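## Task

Move the blue bin, and no other bin, to the bench edge closest to the arms. Lay the hook flat on the bench next to it with its handle sticking out past that same edge. Every other object must finish resting on whatever currently supports it. Nothing counts as done if it stays in place only because a robot is holding it. At the end, open the grippers and move the arms away.

## Robot and tools

Setup. Three identical i2rt Big YAM arms, named arm1, arm2 and arm3. Each has six revolute joints, a two-finger gripper and a wrist camera (arm1_cam_wrist, arm2_cam_wrist, arm3_cam_wrist). Two fixed room cameras, room_a and room_b, look at the scene. With joints 1 and 6 at 0 and the hand level and pointing forward, the wrist camera sits on top of the hand and looks toward the fingertips. The hand reaches roughly 1.0 m from the joint 1 axis. The arms act independently and never wait for one another. Something may occasionally nudge a loose object.

Frames. There is one shared scene frame. Its origin is on the floor and +z points up. The hand point is midway between the fingertips. The hand's z axis runs along the fingers, and its y axis is the direction the fingers open and close. Camera calibration (K, distortion, T_world_to_cam in metres) is given per camera in OpenCV conventions. Treat it as approximate: room cameras can be off by a couple of degrees and millimetres. Wrist camera poses also inherit errors from the reported joint angles.

execute_actions(actions, cameras). actions is a list holding exactly one action, or nothing; an empty list just returns the state and images. An action is an object keyed by arm name, and each arm gets a "joints" object. The joint values are absolute targets, not offsets, given in each arm's own joint space:
- joint1_rad: -2.879 to 2.879, done within ±0.045. Rotates the arm about its base; positive is counter-clockwise seen from above; 0 points where the base faces.
- joint2_rad: 0 to 3.141, ±0.14. Shoulder; 0 is the upper arm pointing back and about level; increasing values lift it up and then forward.
- joint3_rad: 0 to 3.019, ±0.09. Elbow; 0 is fully folded; increasing values open it.
- joint4_rad: -1.692 to 1.57, ±0.055. Hand pitch; positive tips the fingers up.
- joint5_rad: -1.57 to 1.57, ±0.03. Hand yaw; positive is toward the arm's right.
- joint6_rad: -2.094 to 2.094, ±0.035. Hand roll; positive is clockwise viewed from behind the hand.
- gripper_m: 0 to 0.093 m, ±0.003. The gap between the fingertips; the grip force reaches about 50 to 62 N per pad.
You may name any subset of joints and arms. Anything left out keeps its previous target and may still be pushing toward it. All motions in one action start at the same moment and may finish at different times. Joints move at different speeds, so the hand can sweep a wide path. An unknown key or an out-of-range value rejects the whole call, and nothing moves. cameras lists the images to return (room_a, room_b, the wrist camera names, or "all"); null or omitted means all, and [] means none. The "pictures" line gives the order of the images.

wait(seconds): 0 to 10 s with no new command, then returns the state and images. zoom_image(camera, region): region is [x0, y0, x1, y1] in pixels, with (0,0) at the top left, at most 504x504; it works only on cameras with full images in the latest result. finished_scene(scene): 1 or 2; it ends that scene for good and reports whether the goal was met, then gives the next task. If a result reports a stop, the rest of that reply's motion, wait and finish calls in that scene are skipped.

Reading results. joint_positions gives the current angles. joint_status tells how each commanded motion ended:
- off_target: the joint settled away from its target and may still push.
- contact_stop / time_out: the joint holds where it stopped. After time_out it may keep a target near its position (at most 0.375, 0.375, 0.113, 0.225, 0.075, 0.3 rad for joints 1 to 6) and move there by itself once free.
- not_followed: a self- and arm-collision check blocked that arm's joint targets, and the message is usually followed by a cause line. The gripper part of the action still runs. The blocked targets may be retried on later actions.
- limit_stop_at_motor_heat: the joint stopped due to overheating; resend the target.
on_its_own lists what the arm is doing without a command from this call; "held at" is the held target, not the joint's actual position. Joint torques are raw drive outputs. They carry offsets and noise and are nonzero even in free air, so treat them only as rough contact hints. A joint holding a load up will sag. A target very close to the current angle may not move the joint.

Cautions. The arms do not stop on contact and can push hard. To relieve a pushing joint, send it its reported position. Sustained pushing or holding heats motors: a MOTOR HOT warning appears at 85 °C, and at 100 °C the arm goes limp and falls (OVER-TEMPERATURE FAULT). Heat also builds while you deliberate, and some carries into the next scene. Never let two arms press hard together, as that ends the run. The collision check can act late and ignores fingers, gripper housings and wrist cameras. Do not knock anything off the work area or onto the floor, as that ends the scene. Avoid drops, slips, slams and hard hits. The arm holds its last command while you think. At the finish, every object must rest on its own support, grippers open, and arms clear.

Each tool is called as name([rows], argument=value, ...), one row to a line, values as JSON.

## Session

execute_actions(actions=[])

Scene clock: 0.00 s.
Joint torques (N m, as the arm reports them, + toward a larger angle): no reading
arm1.joint_positions: joint1_rad=+0.897 joint2_rad=+0.603 joint3_rad=+1.538 joint4_rad=-1.577 joint5_rad=+0.169 joint6_rad=+0.751 gripper_m=+0.095
arm1.joint_status: not commanded
arm1.hand: x=-1.0282 y=+0.1352 z=+1.3054 quat_wxyz=(-0.091, +0.609, -0.651, -0.444) (m; scene frame)
arm2.joint_positions: joint1_rad=-0.445 joint2_rad=+0.347 joint3_rad=+1.480 joint4_rad=-1.161 joint5_rad=-0.260 joint6_rad=-0.151 gripper_m=+0.095
arm2.joint_status: not commanded
arm2.hand: x=+0.0007 y=+0.1032 z=+1.3835 quat_wxyz=(-0.597, +0.455, -0.553, -0.361) (m; scene frame)
arm3.joint_positions: joint1_rad=-0.379 joint2_rad=+0.417 joint3_rad=+1.354 joint4_rad=-1.200 joint5_rad=+0.120 joint6_rad=-0.653 gripper_m=+0.095
arm3.joint_status: not commanded
arm3.hand: x=+0.9953 y=+0.1576 z=+1.3255 quat_wxyz=(-0.585, +0.652, -0.450, -0.171) (m; scene frame)
pictures: arm1_cam_wrist, arm2_cam_wrist, arm3_cam_wrist, room_a, room_b
Images, in order (width x height): arm1_cam_wrist 504x504, arm2_cam_wrist 504x504, arm3_cam_wrist 504x504, room_a 504x504, room_b 504x504.

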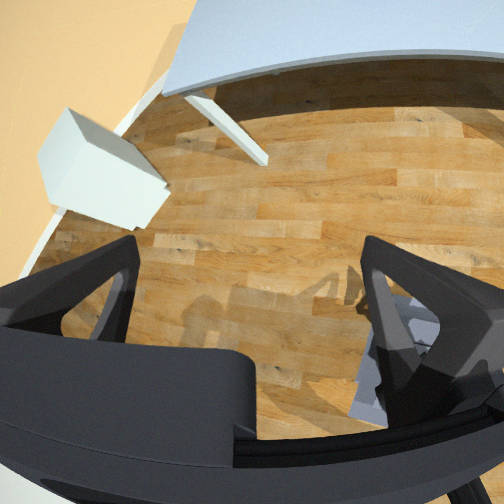

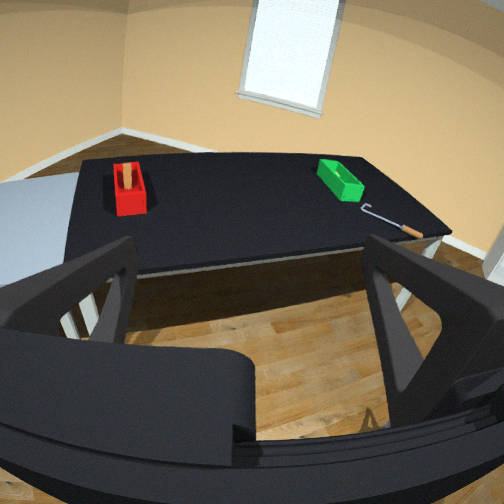

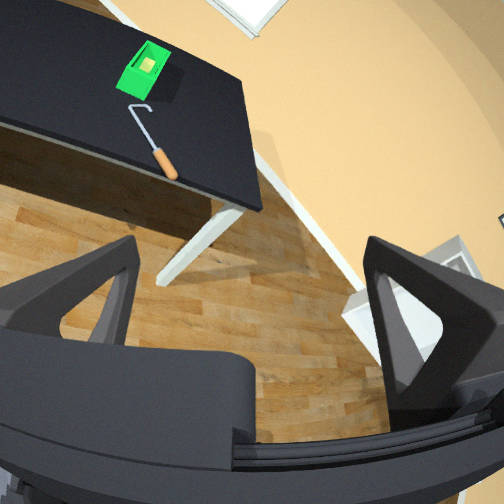

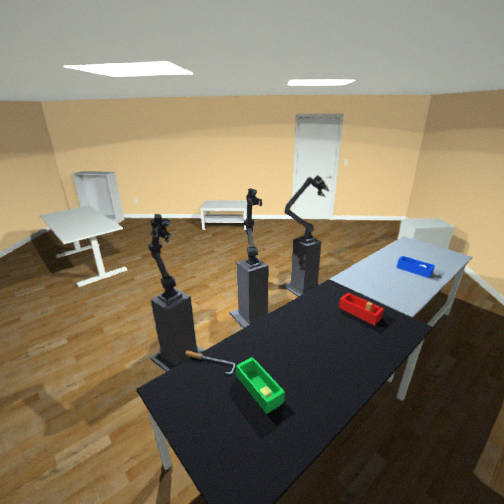

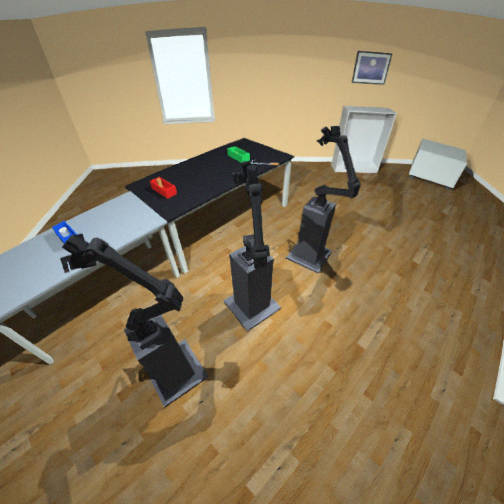

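zoom_image(camera="room_a", region=[130, 320, 310, 430])

zoom_image(camera="room_a", region=[320, 220, 480, 340])

zoom_image(camera="arm3_cam_wrist", region=[90, 30, 270, 220])

zoom_image(camera="room_b", region=[0, 160, 200, 300])

Region (130, 320, 310, 430) of room_a's 504x504 image, scaled by 2.800, with more detail than that image has.

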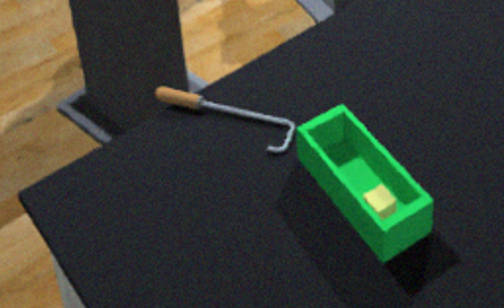

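Region (320, 220, 480, 340) of room_a's 504x504 image, scaled by 3.150, with more detail than that image has; it fills the top 378 rows of this view, and the rest is white.

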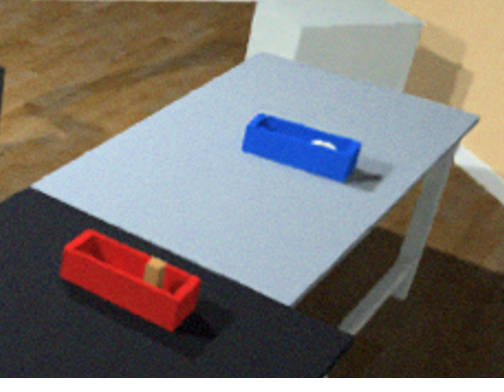

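Region (90, 30, 270, 220) of arm3_cam_wrist's 504x504 image, scaled by 2.653, with more detail than that image has; it fills the left 477 columns of this view, and the rest is white.

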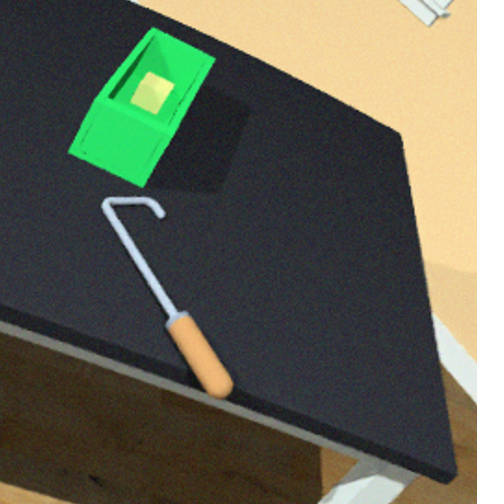

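Region (0, 160, 200, 300) of room_b's 504x504 image, scaled by 2.520, with more detail than that image has; it fills the top 353 rows of this view, and the rest is white.

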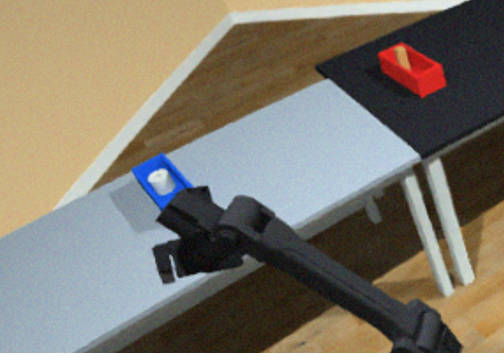

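execute_actions([
  {"arm1":{"joints":{"joint1_rad":0.1,"joint6_rad":0}},"arm2":{"joints":{"joint1_rad":0.3,"joint6_rad":0}},"arm3":{"joints":{"joint1_rad":0.4,"joint6_rad":0}}},
], cameras=["arm1_cam_wrist"])

execute_actions([
  {"arm1":{"joints":{"joint4_rad":-0.9}},"arm2":{"joints":{"joint3_rad":0.8}},"arm3":{"joints":{"joint2_rad":1.2}}},
], cameras=["arm1_cam_wrist"])

Scene clock: 3.87 s.
Joint torques (N m, as the arm reports them, + toward a larger angle): arm1=[-1.04  5.1   8.83  1.73  0.07 -0.23] | arm2=[-1.49  7.17  7.97  2.26 -0.11  0.01] | arm3=[0.77 6.37 8.78 2.66 0.02 0.1 ]
arm1.joint_positions: joint1_rad=+0.105 joint2_rad=+0.603 joint3_rad=+1.538 joint4_rad=-1.577 joint5_rad=+0.169 joint6_rad=+0.015 gripper_m=+0.095
arm1.joint_status: all done
arm1.hand: x=-0.8977 y=+0.1614 z=+1.3064 quat_wxyz=(-0.374, +0.589, -0.667, -0.260) (m; scene frame)
arm2.joint_positions: joint1_rad=+0.292 joint2_rad=+0.347 joint3_rad=+1.480 joint4_rad=-1.161 joint5_rad=-0.260 joint6_rad=-0.009 gripper_m=+0.095
arm2.joint_status: all done
arm2.hand: x=-0.0700 y=+0.0875 z=+1.3833 quat_wxyz=(-0.387, +0.598, -0.395, -0.580) (m; scene frame)
arm3.joint_positions: joint1_rad=+0.392 joint2_rad=+0.417 joint3_rad=+1.354 joint4_rad=-1.200 joint5_rad=+0.120 joint6_rad=-0.017 gripper_m=+0.095
arm3.joint_status: all done
arm3.hand: x=+0.8700 y=+0.1496 z=+1.3258 quat_wxyz=(-0.336, +0.681, -0.404, -0.509) (m; scene frame)
pictures: arm1_cam_wrist
camera_calibration (this result's frames):
arm1_cam_wrist: T_world_to_cam=[[0.981742, -0.162992, 0.0980633, 0.783589], [-0.125485, -0.942391, -0.310086, 0.447924], [0.142955, 0.292119, -0.945637, 1.44018], [0, 0, 0, 1]] pos_world=[-0.918956, 0.129134, 1.42394]
Images, in order (width x height): arm1_cam_wrist 504x504.

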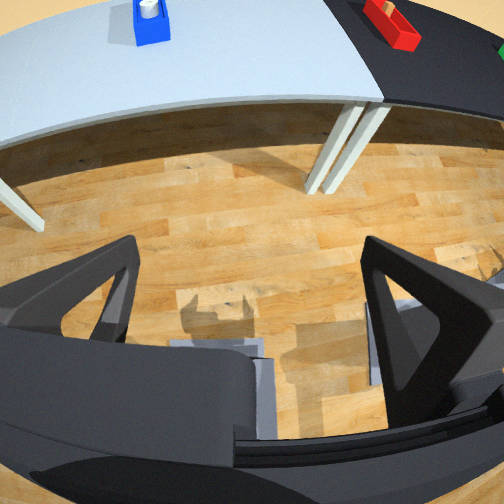

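Scene clock: 5.33 s.
Joint torques (N m, as the arm reports them, + toward a larger angle): arm1=[-1.09  4.92  8.97  2.4  -0.02 -0.28] | arm2=[-1.53  1.91 11.5   1.97 -0.21 -0.01] | arm3=[  0.66 -11.57  11.62   1.94   0.05   0.1 ]
arm1.joint_positions: joint1_rad=+0.105 joint2_rad=+0.603 joint3_rad=+1.538 joint4_rad=-0.918 joint5_rad=+0.169 joint6_rad=+0.015 gripper_m=+0.095
arm1.joint_status: all done
arm1.hand: x=-0.8974 y=+0.2091 z=+1.4565 quat_wxyz=(-0.550, +0.440, -0.543, -0.457) (m; scene frame)
arm2.joint_positions: joint1_rad=+0.292 joint2_rad=+0.352 joint3_rad=+0.801 joint4_rad=-1.161 joint5_rad=-0.260 joint6_rad=-0.009 gripper_m=+0.095
arm2.joint_status: all done
arm2.hand: x=-0.0866 y=+0.2115 z=+1.0547 quat_wxyz=(-0.185, +0.718, -0.548, -0.387) (m; scene frame)
arm3.joint_positions: joint1_rad=+0.392 joint2_rad=+1.218 joint3_rad=+1.356 joint4_rad=-1.200 joint5_rad=+0.120 joint6_rad=-0.017 gripper_m=+0.095
arm3.joint_status: all done
arm3.hand: x=+0.7135 y=+0.3909 z=+1.0849 quat_wxyz=(-0.173, +0.845, -0.468, -0.193) (m; scene frame)
pictures: arm1_cam_wrist
camera_calibration (this result's frames):
arm1_cam_wrist: T_world_to_cam=[[0.981643, -0.190684, -0.00398889, 0.930646], [-0.111233, -0.555391, -0.824117, 1.22001], [0.154931, 0.809432, -0.566406, 0.918396], [0, 0, 0, 1]] pos_world=[-0.920145, 0.111661, 1.52933]
Images, in order (width x height): arm1_cam_wrist 504x504.

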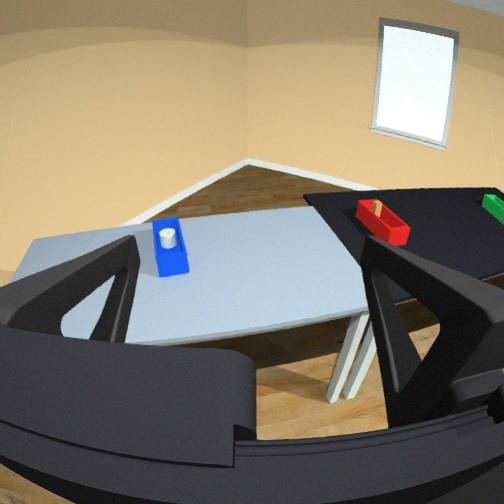

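zoom_image(camera="arm1_cam_wrist", region=[110, 200, 250, 360])

Region (110, 200, 250, 360) of arm1_cam_wrist's 504x504 image, scaled by 3.150, with more detail than that image has; it fills the left 441 columns of this view, and the rest is white.

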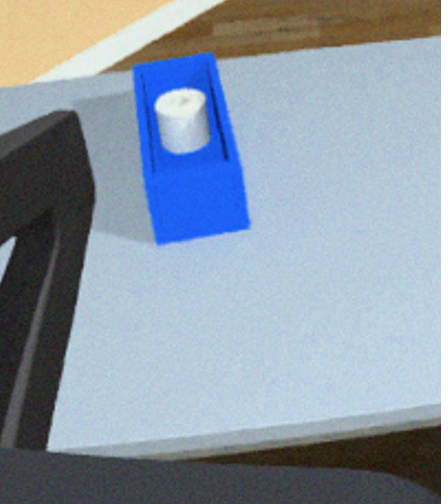

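execute_actions([
  {"arm1":{"joints":{"joint1_rad":0.22,"joint2_rad":2.2,"joint3_rad":2.3,"joint4_rad":-0.4,"joint5_rad":0}},"arm2":{"joints":{"joint1_rad":0.0,"joint2_rad":1.5,"joint3_rad":1.3,"joint4_rad":0.1,"joint5_rad":0}},"arm3":{"joints":{"joint1_rad":-0.79,"joint2_rad":2.15,"joint3_rad":1.9,"joint4_rad":0.25,"joint5_rad":-1.27}}},
])

Scene clock: 11.90 s.
Joint torques (N m, as the arm reports them, + toward a larger angle): arm1=[ -0.66 -24.43  14.24   2.03  -0.14  -0.27] | arm2=[ -2.9  -14.51  13.63   2.82  -0.05   0.  ] | arm3=[ -0.78 -29.03  13.4    2.61  -0.13   0.03]
arm1.joint_positions: joint1_rad=+0.217 joint2_rad=+2.178 joint3_rad=+2.265 joint4_rad=-0.407 joint5_rad=+0.003 joint6_rad=+0.014 gripper_m=+0.095
arm1.joint_status: all done
arm1.hand: x=-1.0059 y=+0.8978 z=+1.1047 quat_wxyz=(-0.397, +0.593, -0.551, -0.433) (m; scene frame)
arm2.joint_positions: joint1_rad=+0.007 joint2_rad=+1.501 joint3_rad=+1.290 joint4_rad=+0.085 joint5_rad=-0.001 joint6_rad=-0.008 gripper_m=+0.095
arm2.joint_status: all done
arm2.hand: x=+0.0863 y=+0.6772 z=+1.1232 quat_wxyz=(-0.503, +0.493, -0.565, -0.430) (m; scene frame)
arm3.joint_positions: joint1_rad=-0.782 joint2_rad=+2.172 joint3_rad=+1.858 joint4_rad=+0.233 joint5_rad=-1.268 joint6_rad=-0.012 gripper_m=+0.095
arm3.joint_status: all done
arm3.hand: x=+1.2469 y=+0.7368 z=+1.0124 quat_wxyz=(-0.284, +0.633, -0.332, -0.640) (m; scene frame)
pictures: arm1_cam_wrist, arm2_cam_wrist, arm3_cam_wrist, room_a, room_b
camera_calibration (this result's frames):
arm1_cam_wrist: T_world_to_cam=[[0.996503, 0.0835526, 0.000625711, 0.930727], [0.0679025, -0.805441, -0.588774, 1.44526], [-0.0486896, 0.586758, -0.808298, 0.440758], [0, 0, 0, 1]] pos_world=[-1.00415, 0.827689, 1.20661]
arm2_cam_wrist: T_world_to_cam=[[0.989466, -0.14476, 0.00101177, 0.0125324], [-0.0972459, -0.669841, -0.736109, 1.29463], [0.107237, 0.728257, -0.676862, 0.376528], [0, 0, 0, 1]] pos_world=[0.0731195, 0.594802, 1.20784]
arm3_cam_wrist: T_world_to_cam=[[0.778688, 0.625459, -0.0494579, -1.38365], [0.349534, -0.497925, -0.79366, 0.741634], [-0.521028, 0.600727, -0.606347, 0.944221], [0, 0, 0, 1]] pos_world=[1.31017, 0.667476, 1.0927]
Images, in order (width x height): arm1_cam_wrist 504x504, arm2_cam_wrist 504x504, arm3_cam_wrist 504x504, room_a 504x504, room_b 504x504.

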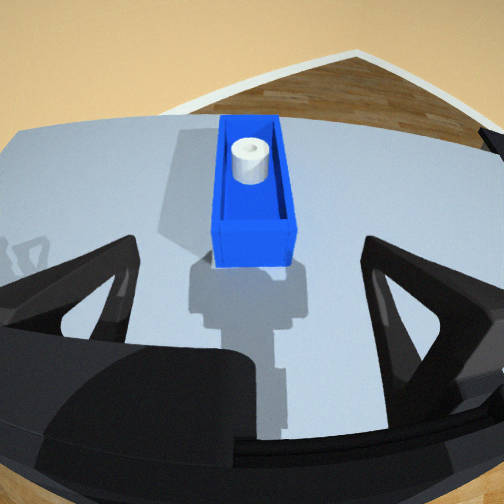

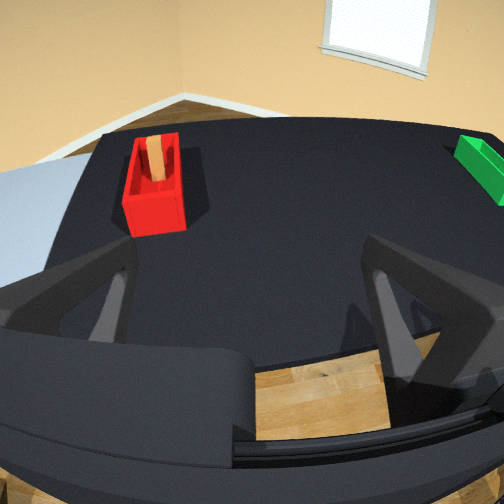

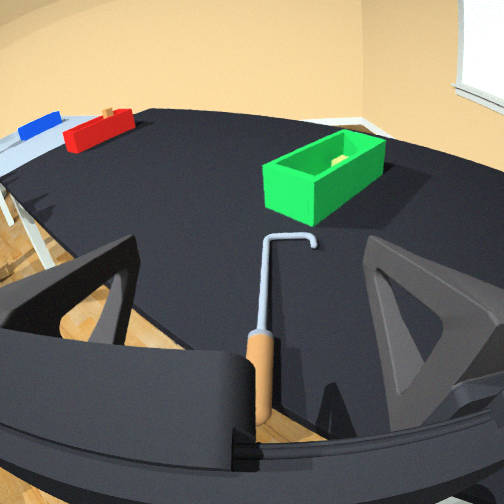

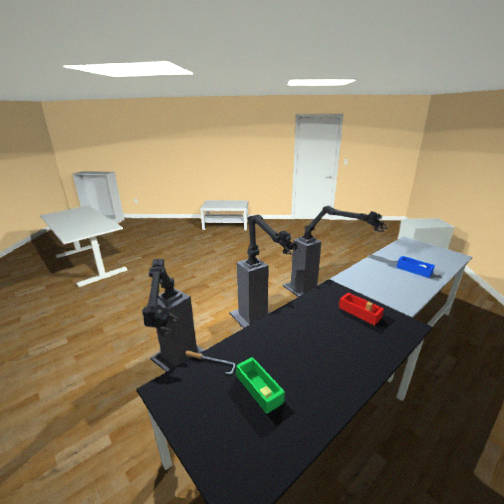

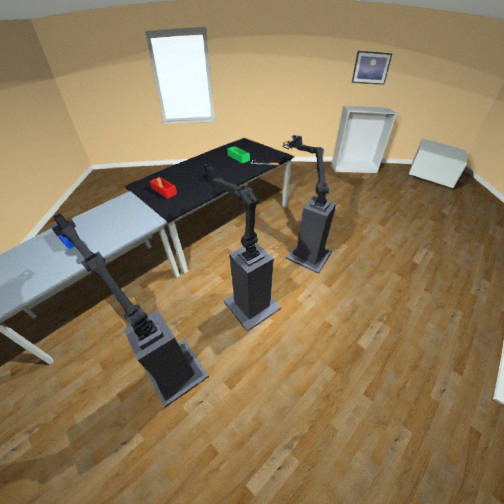

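zoom_image(camera="arm1_cam_wrist", region=[180, 100, 330, 280])

execute_actions([
  {"arm1":{"joints":{"joint1_rad":-0.1,"joint2_rad":1.5,"joint3_rad":1.3,"joint4_rad":0.2}},"arm3":{"joints":{"joint1_rad":-0.665,"joint2_rad":2.50,"joint3_rad":1.93,"joint4_rad":0.65,"joint5_rad":-1.115,"gripper_m":0.065}}},
], cameras=["arm3_cam_wrist","room_a","room_b","arm1_cam_wrist"])

Region (180, 100, 330, 280) of arm1_cam_wrist's 504x504 image, scaled by 2.800, with more detail than that image has.

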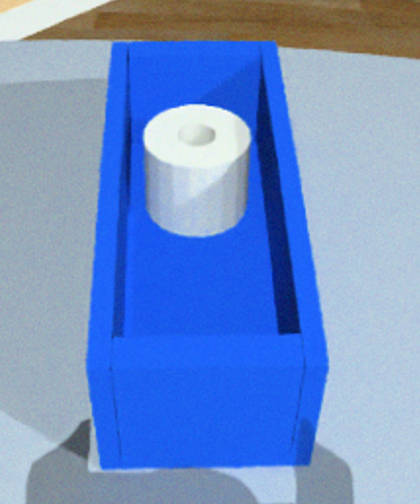

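Scene clock: 14.77 s.
Joint torques (N m, as the arm reports them, + toward a larger angle): arm1=[ -1.29 -14.3   12.92   1.91   0.02  -0.26] | arm2=[ -2.79 -14.41  13.58   2.78  -0.06  -0.01] | arm3=[  0.13 -30.26  10.45   2.65   0.06  -0.05]
arm1.joint_positions: joint1_rad=-0.095 joint2_rad=+1.497 joint3_rad=+1.278 joint4_rad=+0.198 joint5_rad=-0.001 joint6_rad=+0.013 gripper_m=+0.095
arm1.joint_status: all done
arm1.hand: x=-0.7768 y=+0.6558 z=+1.1717 quat_wxyz=(-0.548, +0.441, -0.559, -0.439) (m; scene frame)
arm2.joint_positions: joint1_rad=+0.007 joint2_rad=+1.501 joint3_rad=+1.290 joint4_rad=+0.085 joint5_rad=-0.001 joint6_rad=-0.008 gripper_m=+0.095
arm2.joint_status: not commanded
arm2.hand: x=+0.0863 y=+0.6772 z=+1.1232 quat_wxyz=(-0.503, +0.493, -0.565, -0.430) (m; scene frame)
arm3.joint_positions: joint1_rad=-0.665 joint2_rad=+2.509 joint3_rad=+1.910 joint4_rad=+0.637 joint5_rad=-1.116 joint6_rad=-0.003 gripper_m=+0.065
arm3.joint_status: all done
arm3.hand: x=+1.1911 y=+0.8096 z=+0.8267 quat_wxyz=(-0.334, +0.630, -0.304, -0.631) (m; scene frame)
pictures: arm1_cam_wrist, arm3_cam_wrist, room_a, room_b
camera_calibration (this result's frames):
arm1_cam_wrist: T_world_to_cam=[[0.975232, -0.221182, 0.000523404, 0.906089], [-0.13166, -0.582412, -0.80216, 1.22294], [0.177728, 0.782224, -0.597108, 0.448283], [0, 0, 0, 1]] pos_world=[-0.802308, 0.562005, 1.24819]
arm3_cam_wrist: T_world_to_cam=[[0.800437, 0.597036, 0.0533642, -1.48277], [0.378611, -0.434556, -0.817199, 0.583605], [-0.464708, 0.674321, -0.573879, 0.605283], [0, 0, 0, 1]] pos_world=[1.24719, 0.730722, 0.903408]
Images, in order (width x height): arm1_cam_wrist 504x504, arm3_cam_wrist 504x504, room_a 504x504, room_b 504x504.

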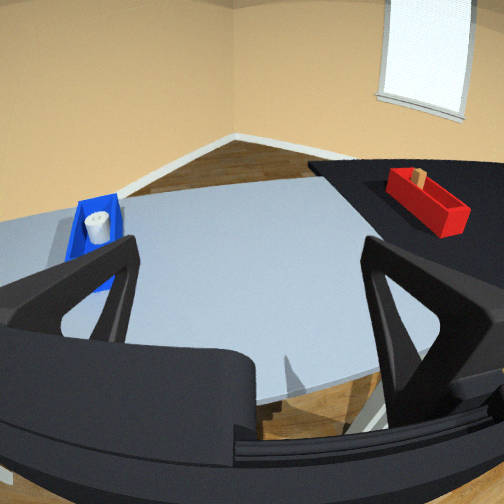

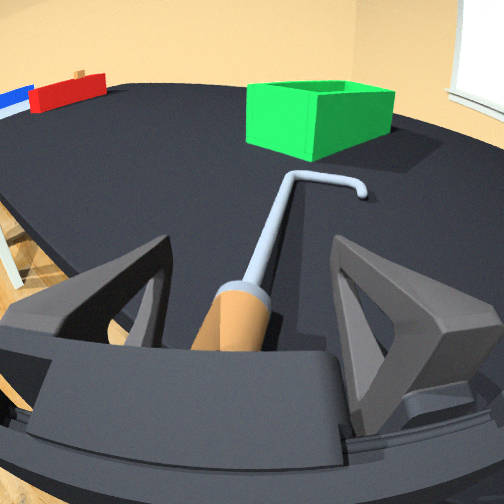

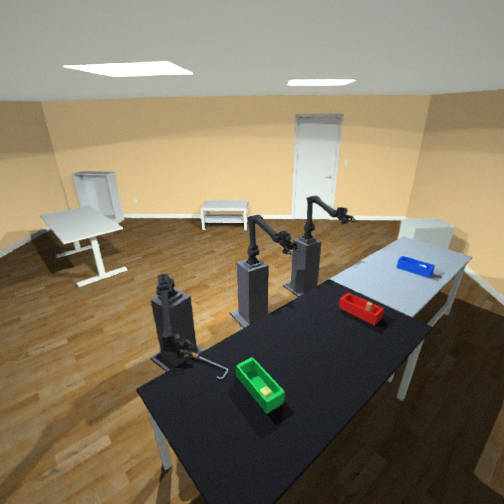

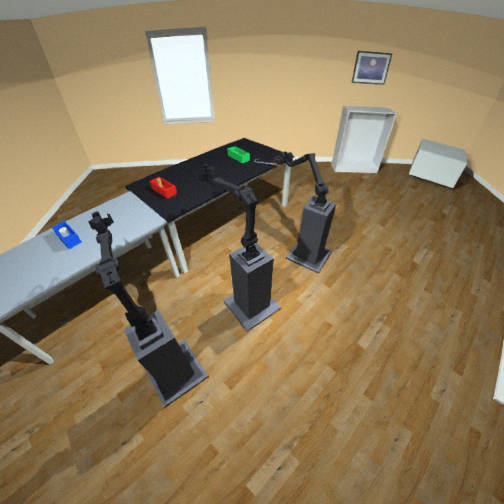

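zoom_image(camera="room_a", region=[140, 310, 250, 400])

zoom_image(camera="room_b", region=[230, 130, 330, 200])

Region (140, 310, 250, 400) of room_a's 504x504 image, scaled by 4.582, with more detail than that image has; it fills the top 412 rows of this view, and the rest is white.

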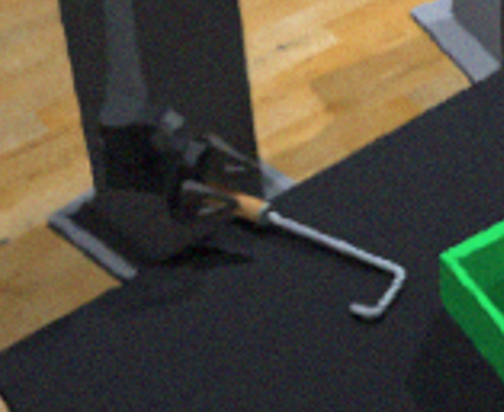

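Region (230, 130, 330, 200) of room_b's 504x504 image, scaled by 5.040, with more detail than that image has; it fills the top 353 rows of this view, and the rest is white.

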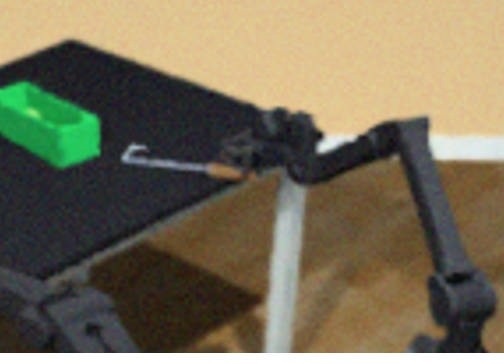

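execute_actions([
  {"arm3":{"joints":{"joint1_rad":-0.645,"joint2_rad":2.365,"joint3_rad":1.67,"joint4_rad":0.74,"joint5_rad":-0.873,"gripper_m":0.075}}},
], cameras=["arm3_cam_wrist","room_a"])

Scene clock: 16.70 s.
Joint torques (N m, as the arm reports them, + toward a larger angle): arm1=[ -1.15 -14.48  12.93   1.84   0.01  -0.26] | arm2=[ -2.8  -14.25  13.58   2.81  -0.06   0.  ] | arm3=[  0.68 -29.03   8.43   2.87   0.09  -0.04]
arm1.joint_positions: joint1_rad=-0.095 joint2_rad=+1.497 joint3_rad=+1.278 joint4_rad=+0.198 joint5_rad=-0.001 joint6_rad=+0.013 gripper_m=+0.095
arm1.joint_status: not commanded
arm1.hand: x=-0.7768 y=+0.6558 z=+1.1717 quat_wxyz=(-0.548, +0.441, -0.559, -0.439) (m; scene frame)
arm2.joint_positions: joint1_rad=+0.007 joint2_rad=+1.501 joint3_rad=+1.290 joint4_rad=+0.085 joint5_rad=-0.001 joint6_rad=-0.008 gripper_m=+0.095
arm2.joint_status: not commanded
arm2.hand: x=+0.0863 y=+0.6772 z=+1.1232 quat_wxyz=(-0.503, +0.493, -0.565, -0.430) (m; scene frame)
arm3.joint_positions: joint1_rad=-0.653 joint2_rad=+2.385 joint3_rad=+1.670 joint4_rad=+0.723 joint5_rad=-0.875 joint6_rad=-0.003 gripper_m=+0.075
arm3.joint_status: all done
arm3.hand: x=+1.1940 y=+0.7883 z=+0.8288 quat_wxyz=(-0.393, +0.589, -0.385, -0.591) (m; scene frame)
pictures: arm3_cam_wrist, room_a
camera_calibration (this result's frames):
arm3_cam_wrist: T_world_to_cam=[[0.915666, 0.401202, 0.0243257, -1.43165], [0.252501, -0.527087, -0.811432, 0.793655], [-0.312727, 0.749143, -0.58394, 0.390115], [0, 0, 0, 1]] pos_world=[1.23251, 0.700453, 0.906627]
Images, in order (width x height): arm3_cam_wrist 504x504, room_a 504x504.

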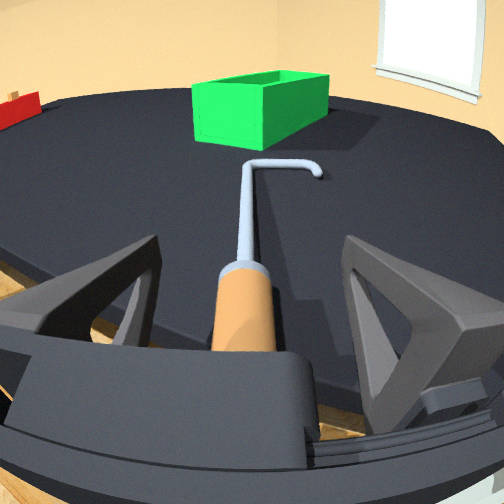

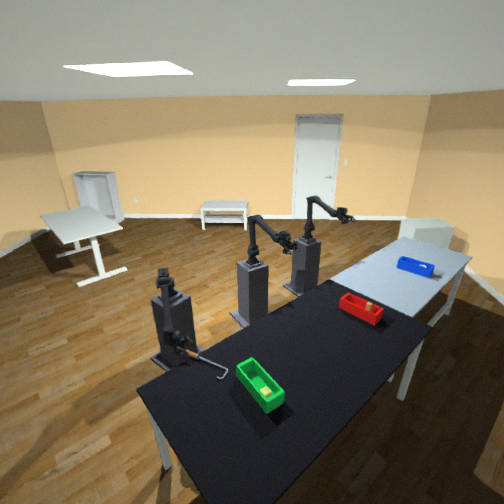

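zoom_image(camera="room_a", region=[160, 320, 220, 380])

zoom_image(camera="arm3_cam_wrist", region=[130, 230, 400, 450])

Region (160, 320, 220, 380) of room_a's 504x504 image, scaled by 8.400, with more detail than that image has.

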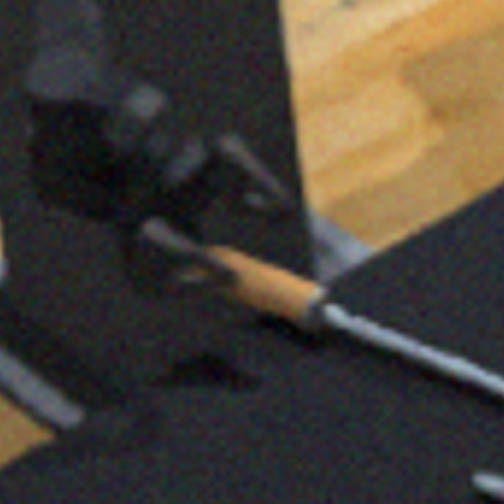

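Region (130, 230, 400, 450) of arm3_cam_wrist's 504x504 image, scaled by 1.867, with more detail than that image has; it fills the top 411 rows of this view, and the rest is white.

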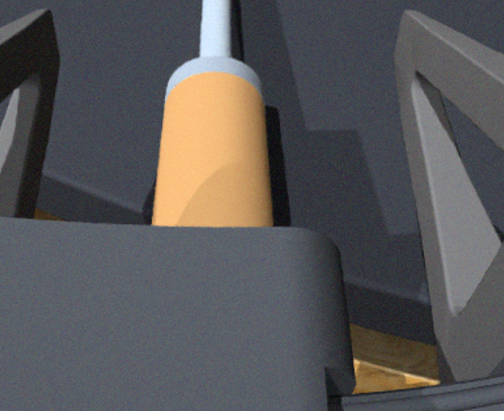

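execute_actions([
  {"arm3":{"joints":{"joint1_rad":-0.66,"joint2_rad":2.45,"joint3_rad":1.65,"joint4_rad":0.83,"joint5_rad":-0.886}}},
], cameras=["arm3_cam_wrist","room_a"])

Scene clock: 18.30 s.
Joint torques (N m, as the arm reports them, + toward a larger angle): arm1=[ -1.13 -14.4   12.92   1.84   0.01  -0.26] | arm2=[ -2.97 -14.19  13.56   2.82  -0.06   0.01] | arm3=[ -0.46 -25.59   8.14   3.01  -0.06  -0.03]
arm1.joint_positions: joint1_rad=-0.095 joint2_rad=+1.497 joint3_rad=+1.278 joint4_rad=+0.198 joint5_rad=-0.001 joint6_rad=+0.013 gripper_m=+0.095
arm1.joint_status: not commanded
arm1.hand: x=-0.7768 y=+0.6558 z=+1.1717 quat_wxyz=(-0.548, +0.441, -0.559, -0.439) (m; scene frame)
arm2.joint_positions: joint1_rad=+0.007 joint2_rad=+1.501 joint3_rad=+1.290 joint4_rad=+0.085 joint5_rad=-0.001 joint6_rad=-0.008 gripper_m=+0.095
arm2.joint_status: not commanded
arm2.hand: x=+0.0863 y=+0.6772 z=+1.1232 quat_wxyz=(-0.503, +0.493, -0.565, -0.430) (m; scene frame)
arm3.joint_positions: joint1_rad=-0.653 joint2_rad=+2.430 joint3_rad=+1.649 joint4_rad=+0.810 joint5_rad=-0.884 joint6_rad=-0.003 gripper_m=+0.075
arm3.joint_status: all done
arm3.hand: x=+1.1889 y=+0.7806 z=+0.7992 quat_wxyz=(-0.398, +0.590, -0.375, -0.594) (m; scene frame)
pictures: arm3_cam_wrist, room_a
camera_calibration (this result's frames):
arm3_cam_wrist: T_world_to_cam=[[0.911986, 0.408197, 0.0407119, -1.43739], [0.264695, -0.509733, -0.818602, 0.744547], [-0.313399, 0.757329, -0.572917, 0.362613], [0, 0, 0, 1]] pos_world=[1.22744, 0.691641, 0.875754]
Images, in order (width x height): arm3_cam_wrist 504x504, room_a 504x504.

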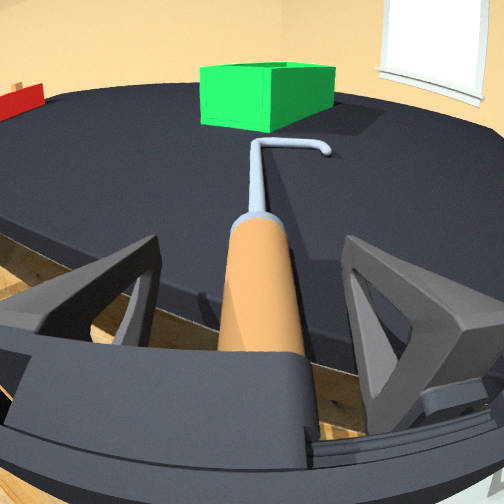

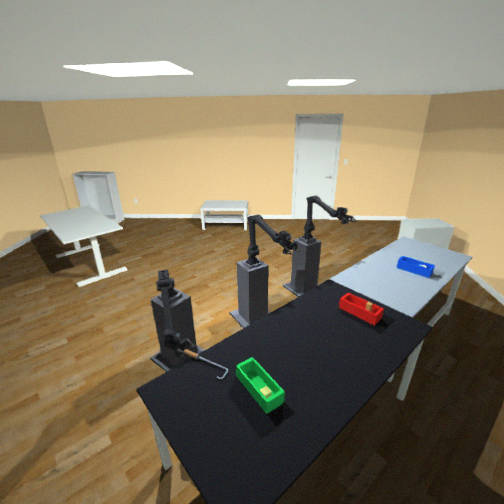

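execute_actions([
  {"arm3":{"joints":{"joint1_rad":-0.668,"joint2_rad":2.487,"joint4_rad":0.838}}},
], cameras=["arm3_cam_wrist","room_a"])

Scene clock: 19.23 s.
Joint torques (N m, as the arm reports them, + toward a larger angle): arm1=[ -1.12 -14.47  12.91   1.83   0.02  -0.26] | arm2=[ -2.8  -14.21  13.57   2.79  -0.07   0.  ] | arm3=[ -0.99 -25.9    7.7    2.9   -0.08  -0.04]
arm1.joint_positions: joint1_rad=-0.095 joint2_rad=+1.497 joint3_rad=+1.278 joint4_rad=+0.198 joint5_rad=-0.001 joint6_rad=+0.013 gripper_m=+0.095
arm1.joint_status: not commanded
arm1.hand: x=-0.7768 y=+0.6558 z=+1.1717 quat_wxyz=(-0.548, +0.441, -0.559, -0.439) (m; scene frame)
arm2.joint_positions: joint1_rad=+0.007 joint2_rad=+1.501 joint3_rad=+1.290 joint4_rad=+0.085 joint5_rad=-0.001 joint6_rad=-0.008 gripper_m=+0.095
arm2.joint_status: not commanded
arm2.hand: x=+0.0863 y=+0.6772 z=+1.1232 quat_wxyz=(-0.503, +0.493, -0.565, -0.430) (m; scene frame)
arm3.joint_positions: joint1_rad=-0.658 joint2_rad=+2.467 joint3_rad=+1.649 joint4_rad=+0.820 joint5_rad=-0.884 joint6_rad=-0.003 gripper_m=+0.075
arm3.joint_status: all done
arm3.hand: x=+1.1914 y=+0.7767 z=+0.7722 quat_wxyz=(-0.390, +0.590, -0.386, -0.592) (m; scene frame)
pictures: arm3_cam_wrist, room_a
camera_calibration (this result's frames):
arm3_cam_wrist: T_world_to_cam=[[0.914335, 0.404483, 0.0196326, -1.42057], [0.252115, -0.530628, -0.809242, 0.74385], [-0.316907, 0.744868, -0.587148, 0.375665], [0, 0, 0, 1]] pos_world=[1.23039, 0.689482, 0.850415]
Images, in order (width x height): arm3_cam_wrist 504x504, room_a 504x504.

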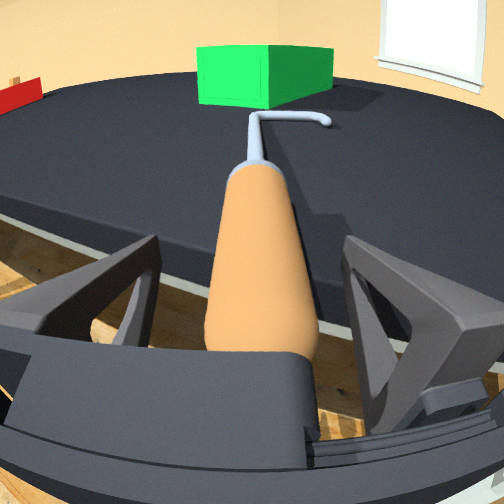

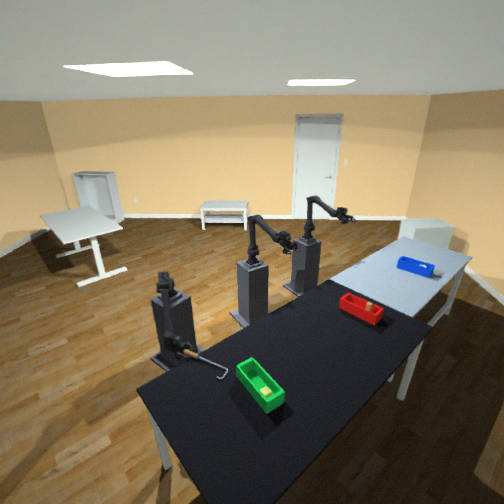

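execute_actions([
  {"arm3":{"joints":{"gripper_m":0.0}}},
], cameras=["arm3_cam_wrist"])

Scene clock: 21.07 s.
Joint torques (N m, as the arm reports them, + toward a larger angle): arm1=[ -1.14 -14.41  12.91   1.83   0.01  -0.26] | arm2=[ -2.84 -14.29  13.56   2.81  -0.05   0.01] | arm3=[ -0.96 -25.46   7.82   3.    -0.07  -0.04]
arm1.joint_positions: joint1_rad=-0.095 joint2_rad=+1.497 joint3_rad=+1.278 joint4_rad=+0.198 joint5_rad=-0.001 joint6_rad=+0.013 gripper_m=+0.095
arm1.joint_status: not commanded
arm1.hand: x=-0.7768 y=+0.6558 z=+1.1717 quat_wxyz=(-0.548, +0.441, -0.559, -0.439) (m; scene frame)
arm2.joint_positions: joint1_rad=+0.007 joint2_rad=+1.501 joint3_rad=+1.290 joint4_rad=+0.085 joint5_rad=-0.001 joint6_rad=-0.008 gripper_m=+0.095
arm2.joint_status: not commanded
arm2.hand: x=+0.0863 y=+0.6772 z=+1.1232 quat_wxyz=(-0.503, +0.493, -0.565, -0.430) (m; scene frame)
arm3.joint_positions: joint1_rad=-0.658 joint2_rad=+2.467 joint3_rad=+1.649 joint4_rad=+0.820 joint5_rad=-0.884 joint6_rad=-0.003 gripper_m=+0.030
arm3.joint_status: gripper_m off_target (ended at +0.030, target +0.000)
arm3.hand: x=+1.1916 y=+0.7766 z=+0.7723 quat_wxyz=(-0.390, +0.590, -0.386, -0.592) (m; scene frame)
pictures: arm3_cam_wrist
camera_calibration (this result's frames):
arm3_cam_wrist: T_world_to_cam=[[0.914329, 0.404467, 0.0202268, -1.42118], [0.252396, -0.53008, -0.809513, 0.743286], [-0.316699, 0.745267, -0.586753, 0.375051], [0, 0, 0, 1]] pos_world=[1.2306, 0.689307, 0.850508]
Images, in order (width x height): arm3_cam_wrist 504x504.

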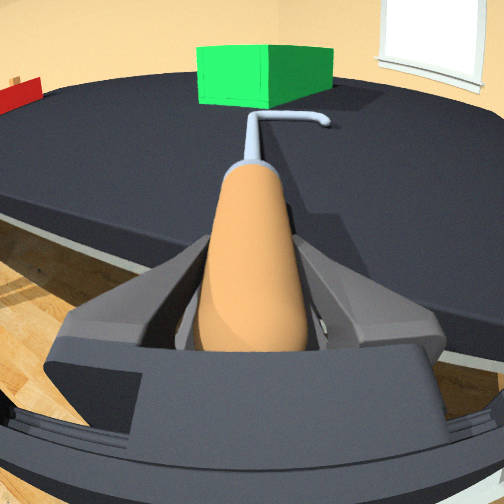

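execute_actions([
  {"arm3":{"joints":{"joint2_rad":2.28,"joint3_rad":1.75,"joint4_rad":0.62}},"arm2":{"joints":{"joint1_rad":0.15,"joint2_rad":2.2,"joint3_rad":2.0,"joint4_rad":0.4,"joint5_rad":-0.665,"gripper_m":0.075}}},
], cameras=["arm3_cam_wrist","room_a"])

Scene clock: 23.60 s.
Joint torques (N m, as the arm reports them, + toward a larger angle): arm1=[ -1.15 -14.46  12.91   1.84   0.01  -0.26] | arm2=[ -3.38 -24.14  16.9    2.56  -0.13   0.  ] | arm3=[ -0.99 -31.75  14.54   2.57  -0.01  -0.04]
arm1.joint_positions: joint1_rad=-0.095 joint2_rad=+1.497 joint3_rad=+1.278 joint4_rad=+0.198 joint5_rad=-0.001 joint6_rad=+0.013 gripper_m=+0.095
arm1.joint_status: not commanded
arm1.hand: x=-0.7768 y=+0.6558 z=+1.1717 quat_wxyz=(-0.548, +0.441, -0.559, -0.439) (m; scene frame)
arm2.joint_positions: joint1_rad=+0.160 joint2_rad=+2.201 joint3_rad=+1.946 joint4_rad=+0.386 joint5_rad=-0.663 joint6_rad=-0.008 gripper_m=+0.075
arm2.joint_status: all done
arm2.hand: x=-0.1247 y=+0.8806 z=+1.0478 quat_wxyz=(-0.351, +0.616, -0.263, -0.654) (m; scene frame)
arm3.joint_positions: joint1_rad=-0.659 joint2_rad=+2.330 joint3_rad=+1.680 joint4_rad=+0.609 joint5_rad=-0.886 joint6_rad=-0.003 gripper_m=+0.030
arm3.joint_status: all done
arm3.hand: x=+1.1984 y=+0.7890 z=+0.8562 quat_wxyz=(-0.375, +0.592, -0.401, -0.590) (m; scene frame)
pictures: arm3_cam_wrist, room_a
camera_calibration (this result's frames):
arm3_cam_wrist: T_world_to_cam=[[0.913715, 0.406126, -0.0136702, -1.40571], [0.237323, -0.560639, -0.793323, 0.844343], [-0.329853, 0.721627, -0.608647, 0.470327], [0, 0, 0, 1]] pos_world=[1.23917, 0.704865, 0.936884]
Images, in order (width x height): arm3_cam_wrist 504x504, room_a 504x504.

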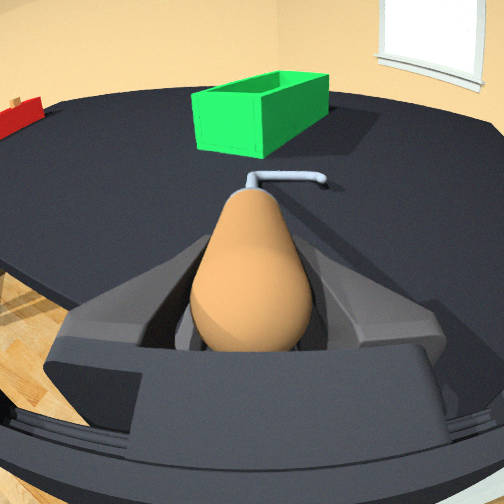

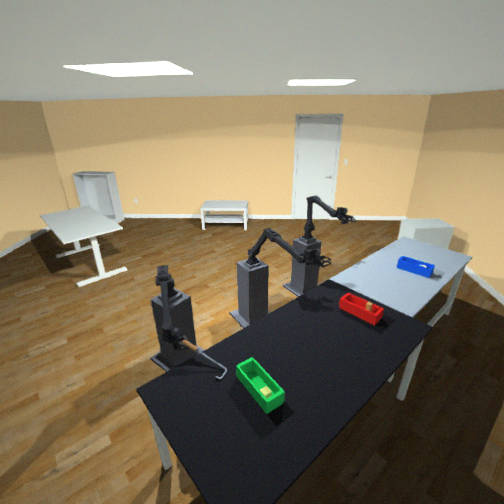

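zoom_image(camera="arm3_cam_wrist", region=[150, 140, 400, 360])

zoom_image(camera="room_a", region=[160, 310, 250, 400])

Region (150, 140, 400, 360) of arm3_cam_wrist's 504x504 image, scaled by 2.016, with more detail than that image has; it fills the top 444 rows of this view, and the rest is white.

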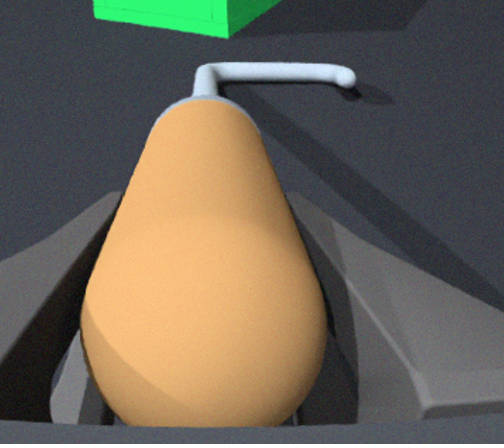

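Region (160, 310, 250, 400) of room_a's 504x504 image, scaled by 5.600, with more detail than that image has.

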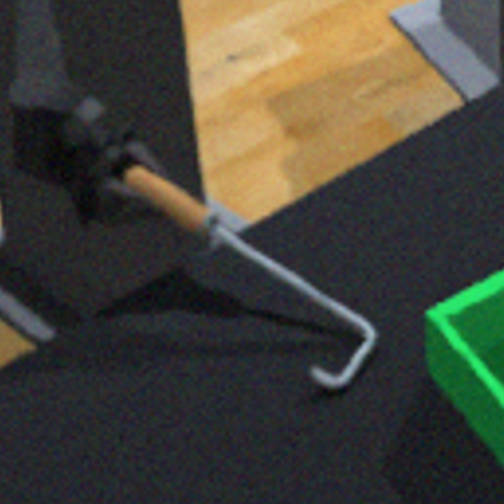

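execute_actions([
  {"arm3":{"joints":{"joint1_rad":0.0,"joint2_rad":2.23,"joint3_rad":1.565,"joint4_rad":0.71}}},
], cameras=["arm3_cam_wrist","room_a"])

Scene clock: 28.33 s.
Joint torques (N m, as the arm reports them, + toward a larger angle): arm1=[ -1.1  -14.44  12.92   1.83   0.02  -0.26] | arm2=[ -3.23 -24.01  16.93   2.51  -0.13   0.  ] | arm3=[  0.82 -31.47   8.87   3.33  -0.15  -0.04]
arm1.joint_positions: joint1_rad=-0.095 joint2_rad=+1.497 joint3_rad=+1.278 joint4_rad=+0.198 joint5_rad=-0.001 joint6_rad=+0.013 gripper_m=+0.095
arm1.joint_status: not commanded
arm1.hand: x=-0.7768 y=+0.6558 z=+1.1717 quat_wxyz=(-0.548, +0.441, -0.559, -0.439) (m; scene frame)
arm2.joint_positions: joint1_rad=+0.160 joint2_rad=+2.201 joint3_rad=+1.946 joint4_rad=+0.386 joint5_rad=-0.663 joint6_rad=-0.008 gripper_m=+0.075
arm2.joint_status: not commanded
arm2.hand: x=-0.1247 y=+0.8806 z=+1.0478 quat_wxyz=(-0.351, +0.616, -0.263, -0.654) (m; scene frame)
arm3.joint_positions: joint1_rad=-0.008 joint2_rad=+2.288 joint3_rad=+1.559 joint4_rad=+0.683 joint5_rad=-0.882 joint6_rad=-0.004 gripper_m=+0.030
arm3.joint_status: all done
arm3.hand: x=+0.6736 y=+0.7557 z=+0.8460 quat_wxyz=(-0.167, +0.690, -0.192, -0.678) (m; scene frame)
pictures: arm3_cam_wrist, room_a
camera_calibration (this result's frames):
arm3_cam_wrist: T_world_to_cam=[[0.48427, 0.874796, -0.0146448, -0.976803], [0.529274, -0.306242, -0.791255, 0.55143], [-0.696671, 0.37543, -0.611311, 0.82602], [0, 0, 0, 1]] pos_world=[0.756643, 0.713262, 0.926972]
Images, in order (width x height): arm3_cam_wrist 504x504, room_a 504x504.

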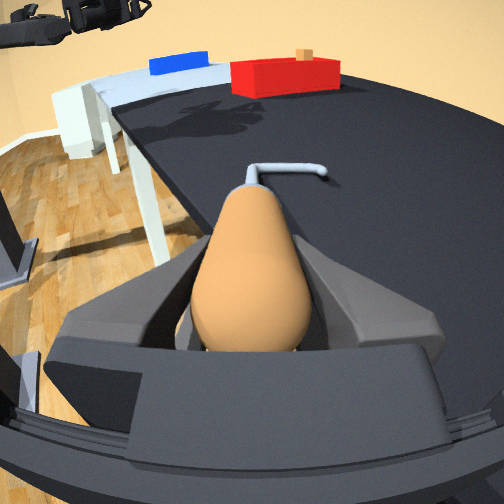

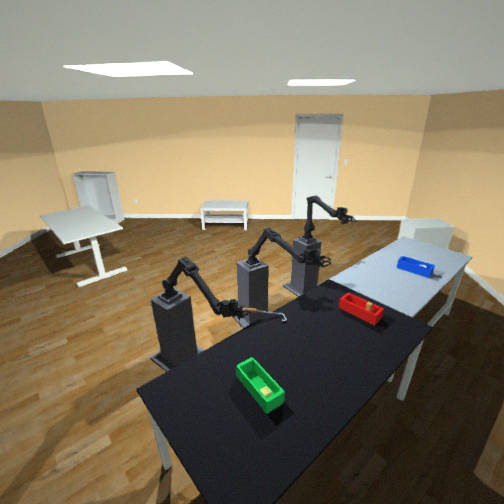

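execute_actions([
  {"arm3":{"joints":{"joint1_rad":0.2,"joint2_rad":2.385,"joint3_rad":1.83,"joint4_rad":0.60,"joint5_rad":0.05}}},
], cameras=["arm3_cam_wrist","room_a"])

Scene clock: 30.50 s.
Joint torques (N m, as the arm reports them, + toward a larger angle): arm1=[ -1.15 -14.44  12.93   1.83   0.01  -0.26] | arm2=[ -3.32 -24.05  16.96   2.54  -0.13   0.01] | arm3=[  1.01 -28.24  15.12   2.5   -0.12  -0.06]
arm1.joint_positions: joint1_rad=-0.095 joint2_rad=+1.497 joint3_rad=+1.278 joint4_rad=+0.198 joint5_rad=-0.001 joint6_rad=+0.013 gripper_m=+0.095
arm1.joint_status: not commanded
arm1.hand: x=-0.7768 y=+0.6558 z=+1.1717 quat_wxyz=(-0.548, +0.441, -0.559, -0.439) (m; scene frame)
arm2.joint_positions: joint1_rad=+0.160 joint2_rad=+2.201 joint3_rad=+1.946 joint4_rad=+0.386 joint5_rad=-0.663 joint6_rad=-0.008 gripper_m=+0.075
arm2.joint_status: not commanded
arm2.hand: x=-0.1247 y=+0.8806 z=+1.0478 quat_wxyz=(-0.351, +0.616, -0.263, -0.654) (m; scene frame)
arm3.joint_positions: joint1_rad=+0.188 joint2_rad=+2.386 joint3_rad=+1.756 joint4_rad=+0.597 joint5_rad=+0.053 joint6_rad=-0.004 gripper_m=+0.030
arm3.joint_status: all done
arm3.hand: x=+0.6249 y=+0.8416 z=+0.8456 quat_wxyz=(-0.410, +0.582, -0.420, -0.563) (m; scene frame)
pictures: arm3_cam_wrist, room_a
camera_calibration (this result's frames):
arm3_cam_wrist: T_world_to_cam=[[0.947143, 0.320209, 0.0196542, -0.879897], [0.211495, -0.577165, -0.788765, 1.02771], [-0.241226, 0.75123, -0.61438, 0.16129], [0, 0, 0, 1]] pos_world=[0.654939, 0.753745, 0.927012]
Images, in order (width x height): arm3_cam_wrist 504x504, room_a 504x504.

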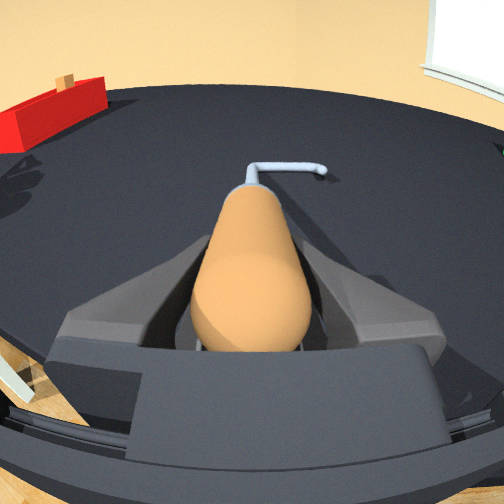

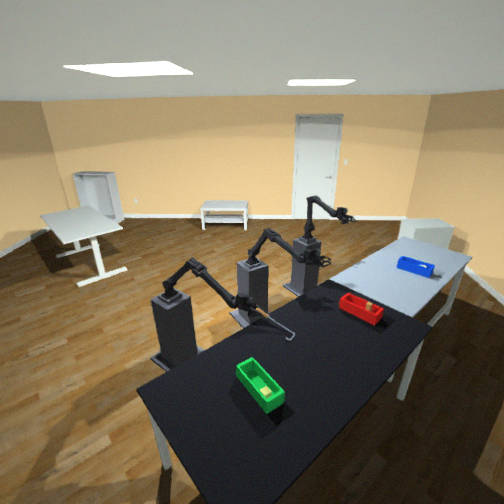

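execute_actions([
  {"arm3":{"joints":{"joint1_rad":0.495,"joint2_rad":2.575,"joint3_rad":2.12,"joint4_rad":0.645,"joint5_rad":0.65,"joint6_rad":-0.06}},"arm2":{"joints":{"joint6_rad":1.57,"gripper_m":0.08}}},
], cameras=["arm3_cam_wrist","room_a"])

Scene clock: 33.20 s.
Joint torques (N m, as the arm reports them, + toward a larger angle): arm1=[ -1.12 -14.42  12.92   1.83   0.01  -0.26] | arm2=[ -3.17 -24.19  16.98   2.6   -0.14  -0.07] | arm3=[  0.66 -31.75  15.59   3.45  -0.11  -0.21]
arm1.joint_positions: joint1_rad=-0.095 joint2_rad=+1.497 joint3_rad=+1.278 joint4_rad=+0.198 joint5_rad=-0.001 joint6_rad=+0.013 gripper_m=+0.095
arm1.joint_status: not commanded
arm1.hand: x=-0.7768 y=+0.6558 z=+1.1717 quat_wxyz=(-0.548, +0.441, -0.559, -0.439) (m; scene frame)
arm2.joint_positions: joint1_rad=+0.160 joint2_rad=+2.201 joint3_rad=+1.946 joint4_rad=+0.386 joint5_rad=-0.663 joint6_rad=+1.560 gripper_m=+0.080
arm2.joint_status: all done
arm2.hand: x=-0.1247 y=+0.8806 z=+1.0478 quat_wxyz=(+0.213, +0.251, -0.622, -0.711) (m; scene frame)
arm3.joint_positions: joint1_rad=+0.486 joint2_rad=+2.587 joint3_rad=+2.044 joint4_rad=+0.616 joint5_rad=+0.653 joint6_rad=-0.047 gripper_m=+0.030
arm3.joint_status: all done
arm3.hand: x=+0.4549 y=+0.7847 z=+0.8282 quat_wxyz=(-0.511, +0.488, -0.481, -0.518) (m; scene frame)
pictures: arm3_cam_wrist, room_a
camera_calibration (this result's frames):
arm3_cam_wrist: T_world_to_cam=[[0.999616, 0.0216043, 0.0173789, -0.487988], [0.0263054, -0.540861, -0.840701, 1.11588], [-0.00876316, 0.840835, -0.541221, -0.0843004], [0, 0, 0, 1]] pos_world=[0.457708, 0.684963, 0.90098]
Images, in order (width x height): arm3_cam_wrist 504x504, room_a 504x504.

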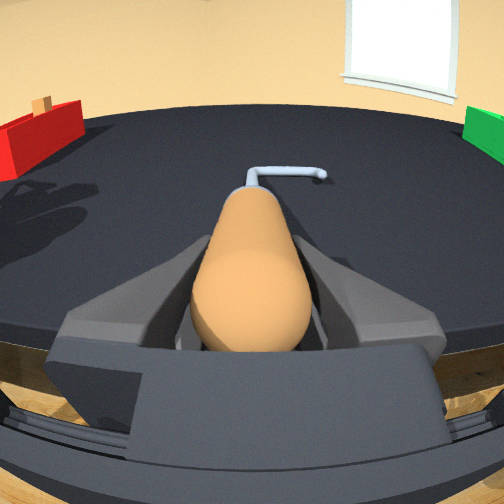

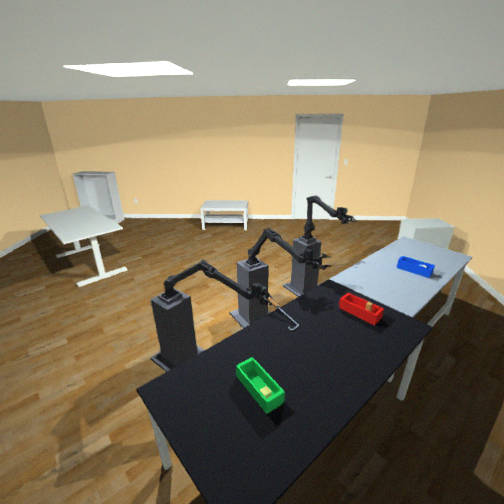

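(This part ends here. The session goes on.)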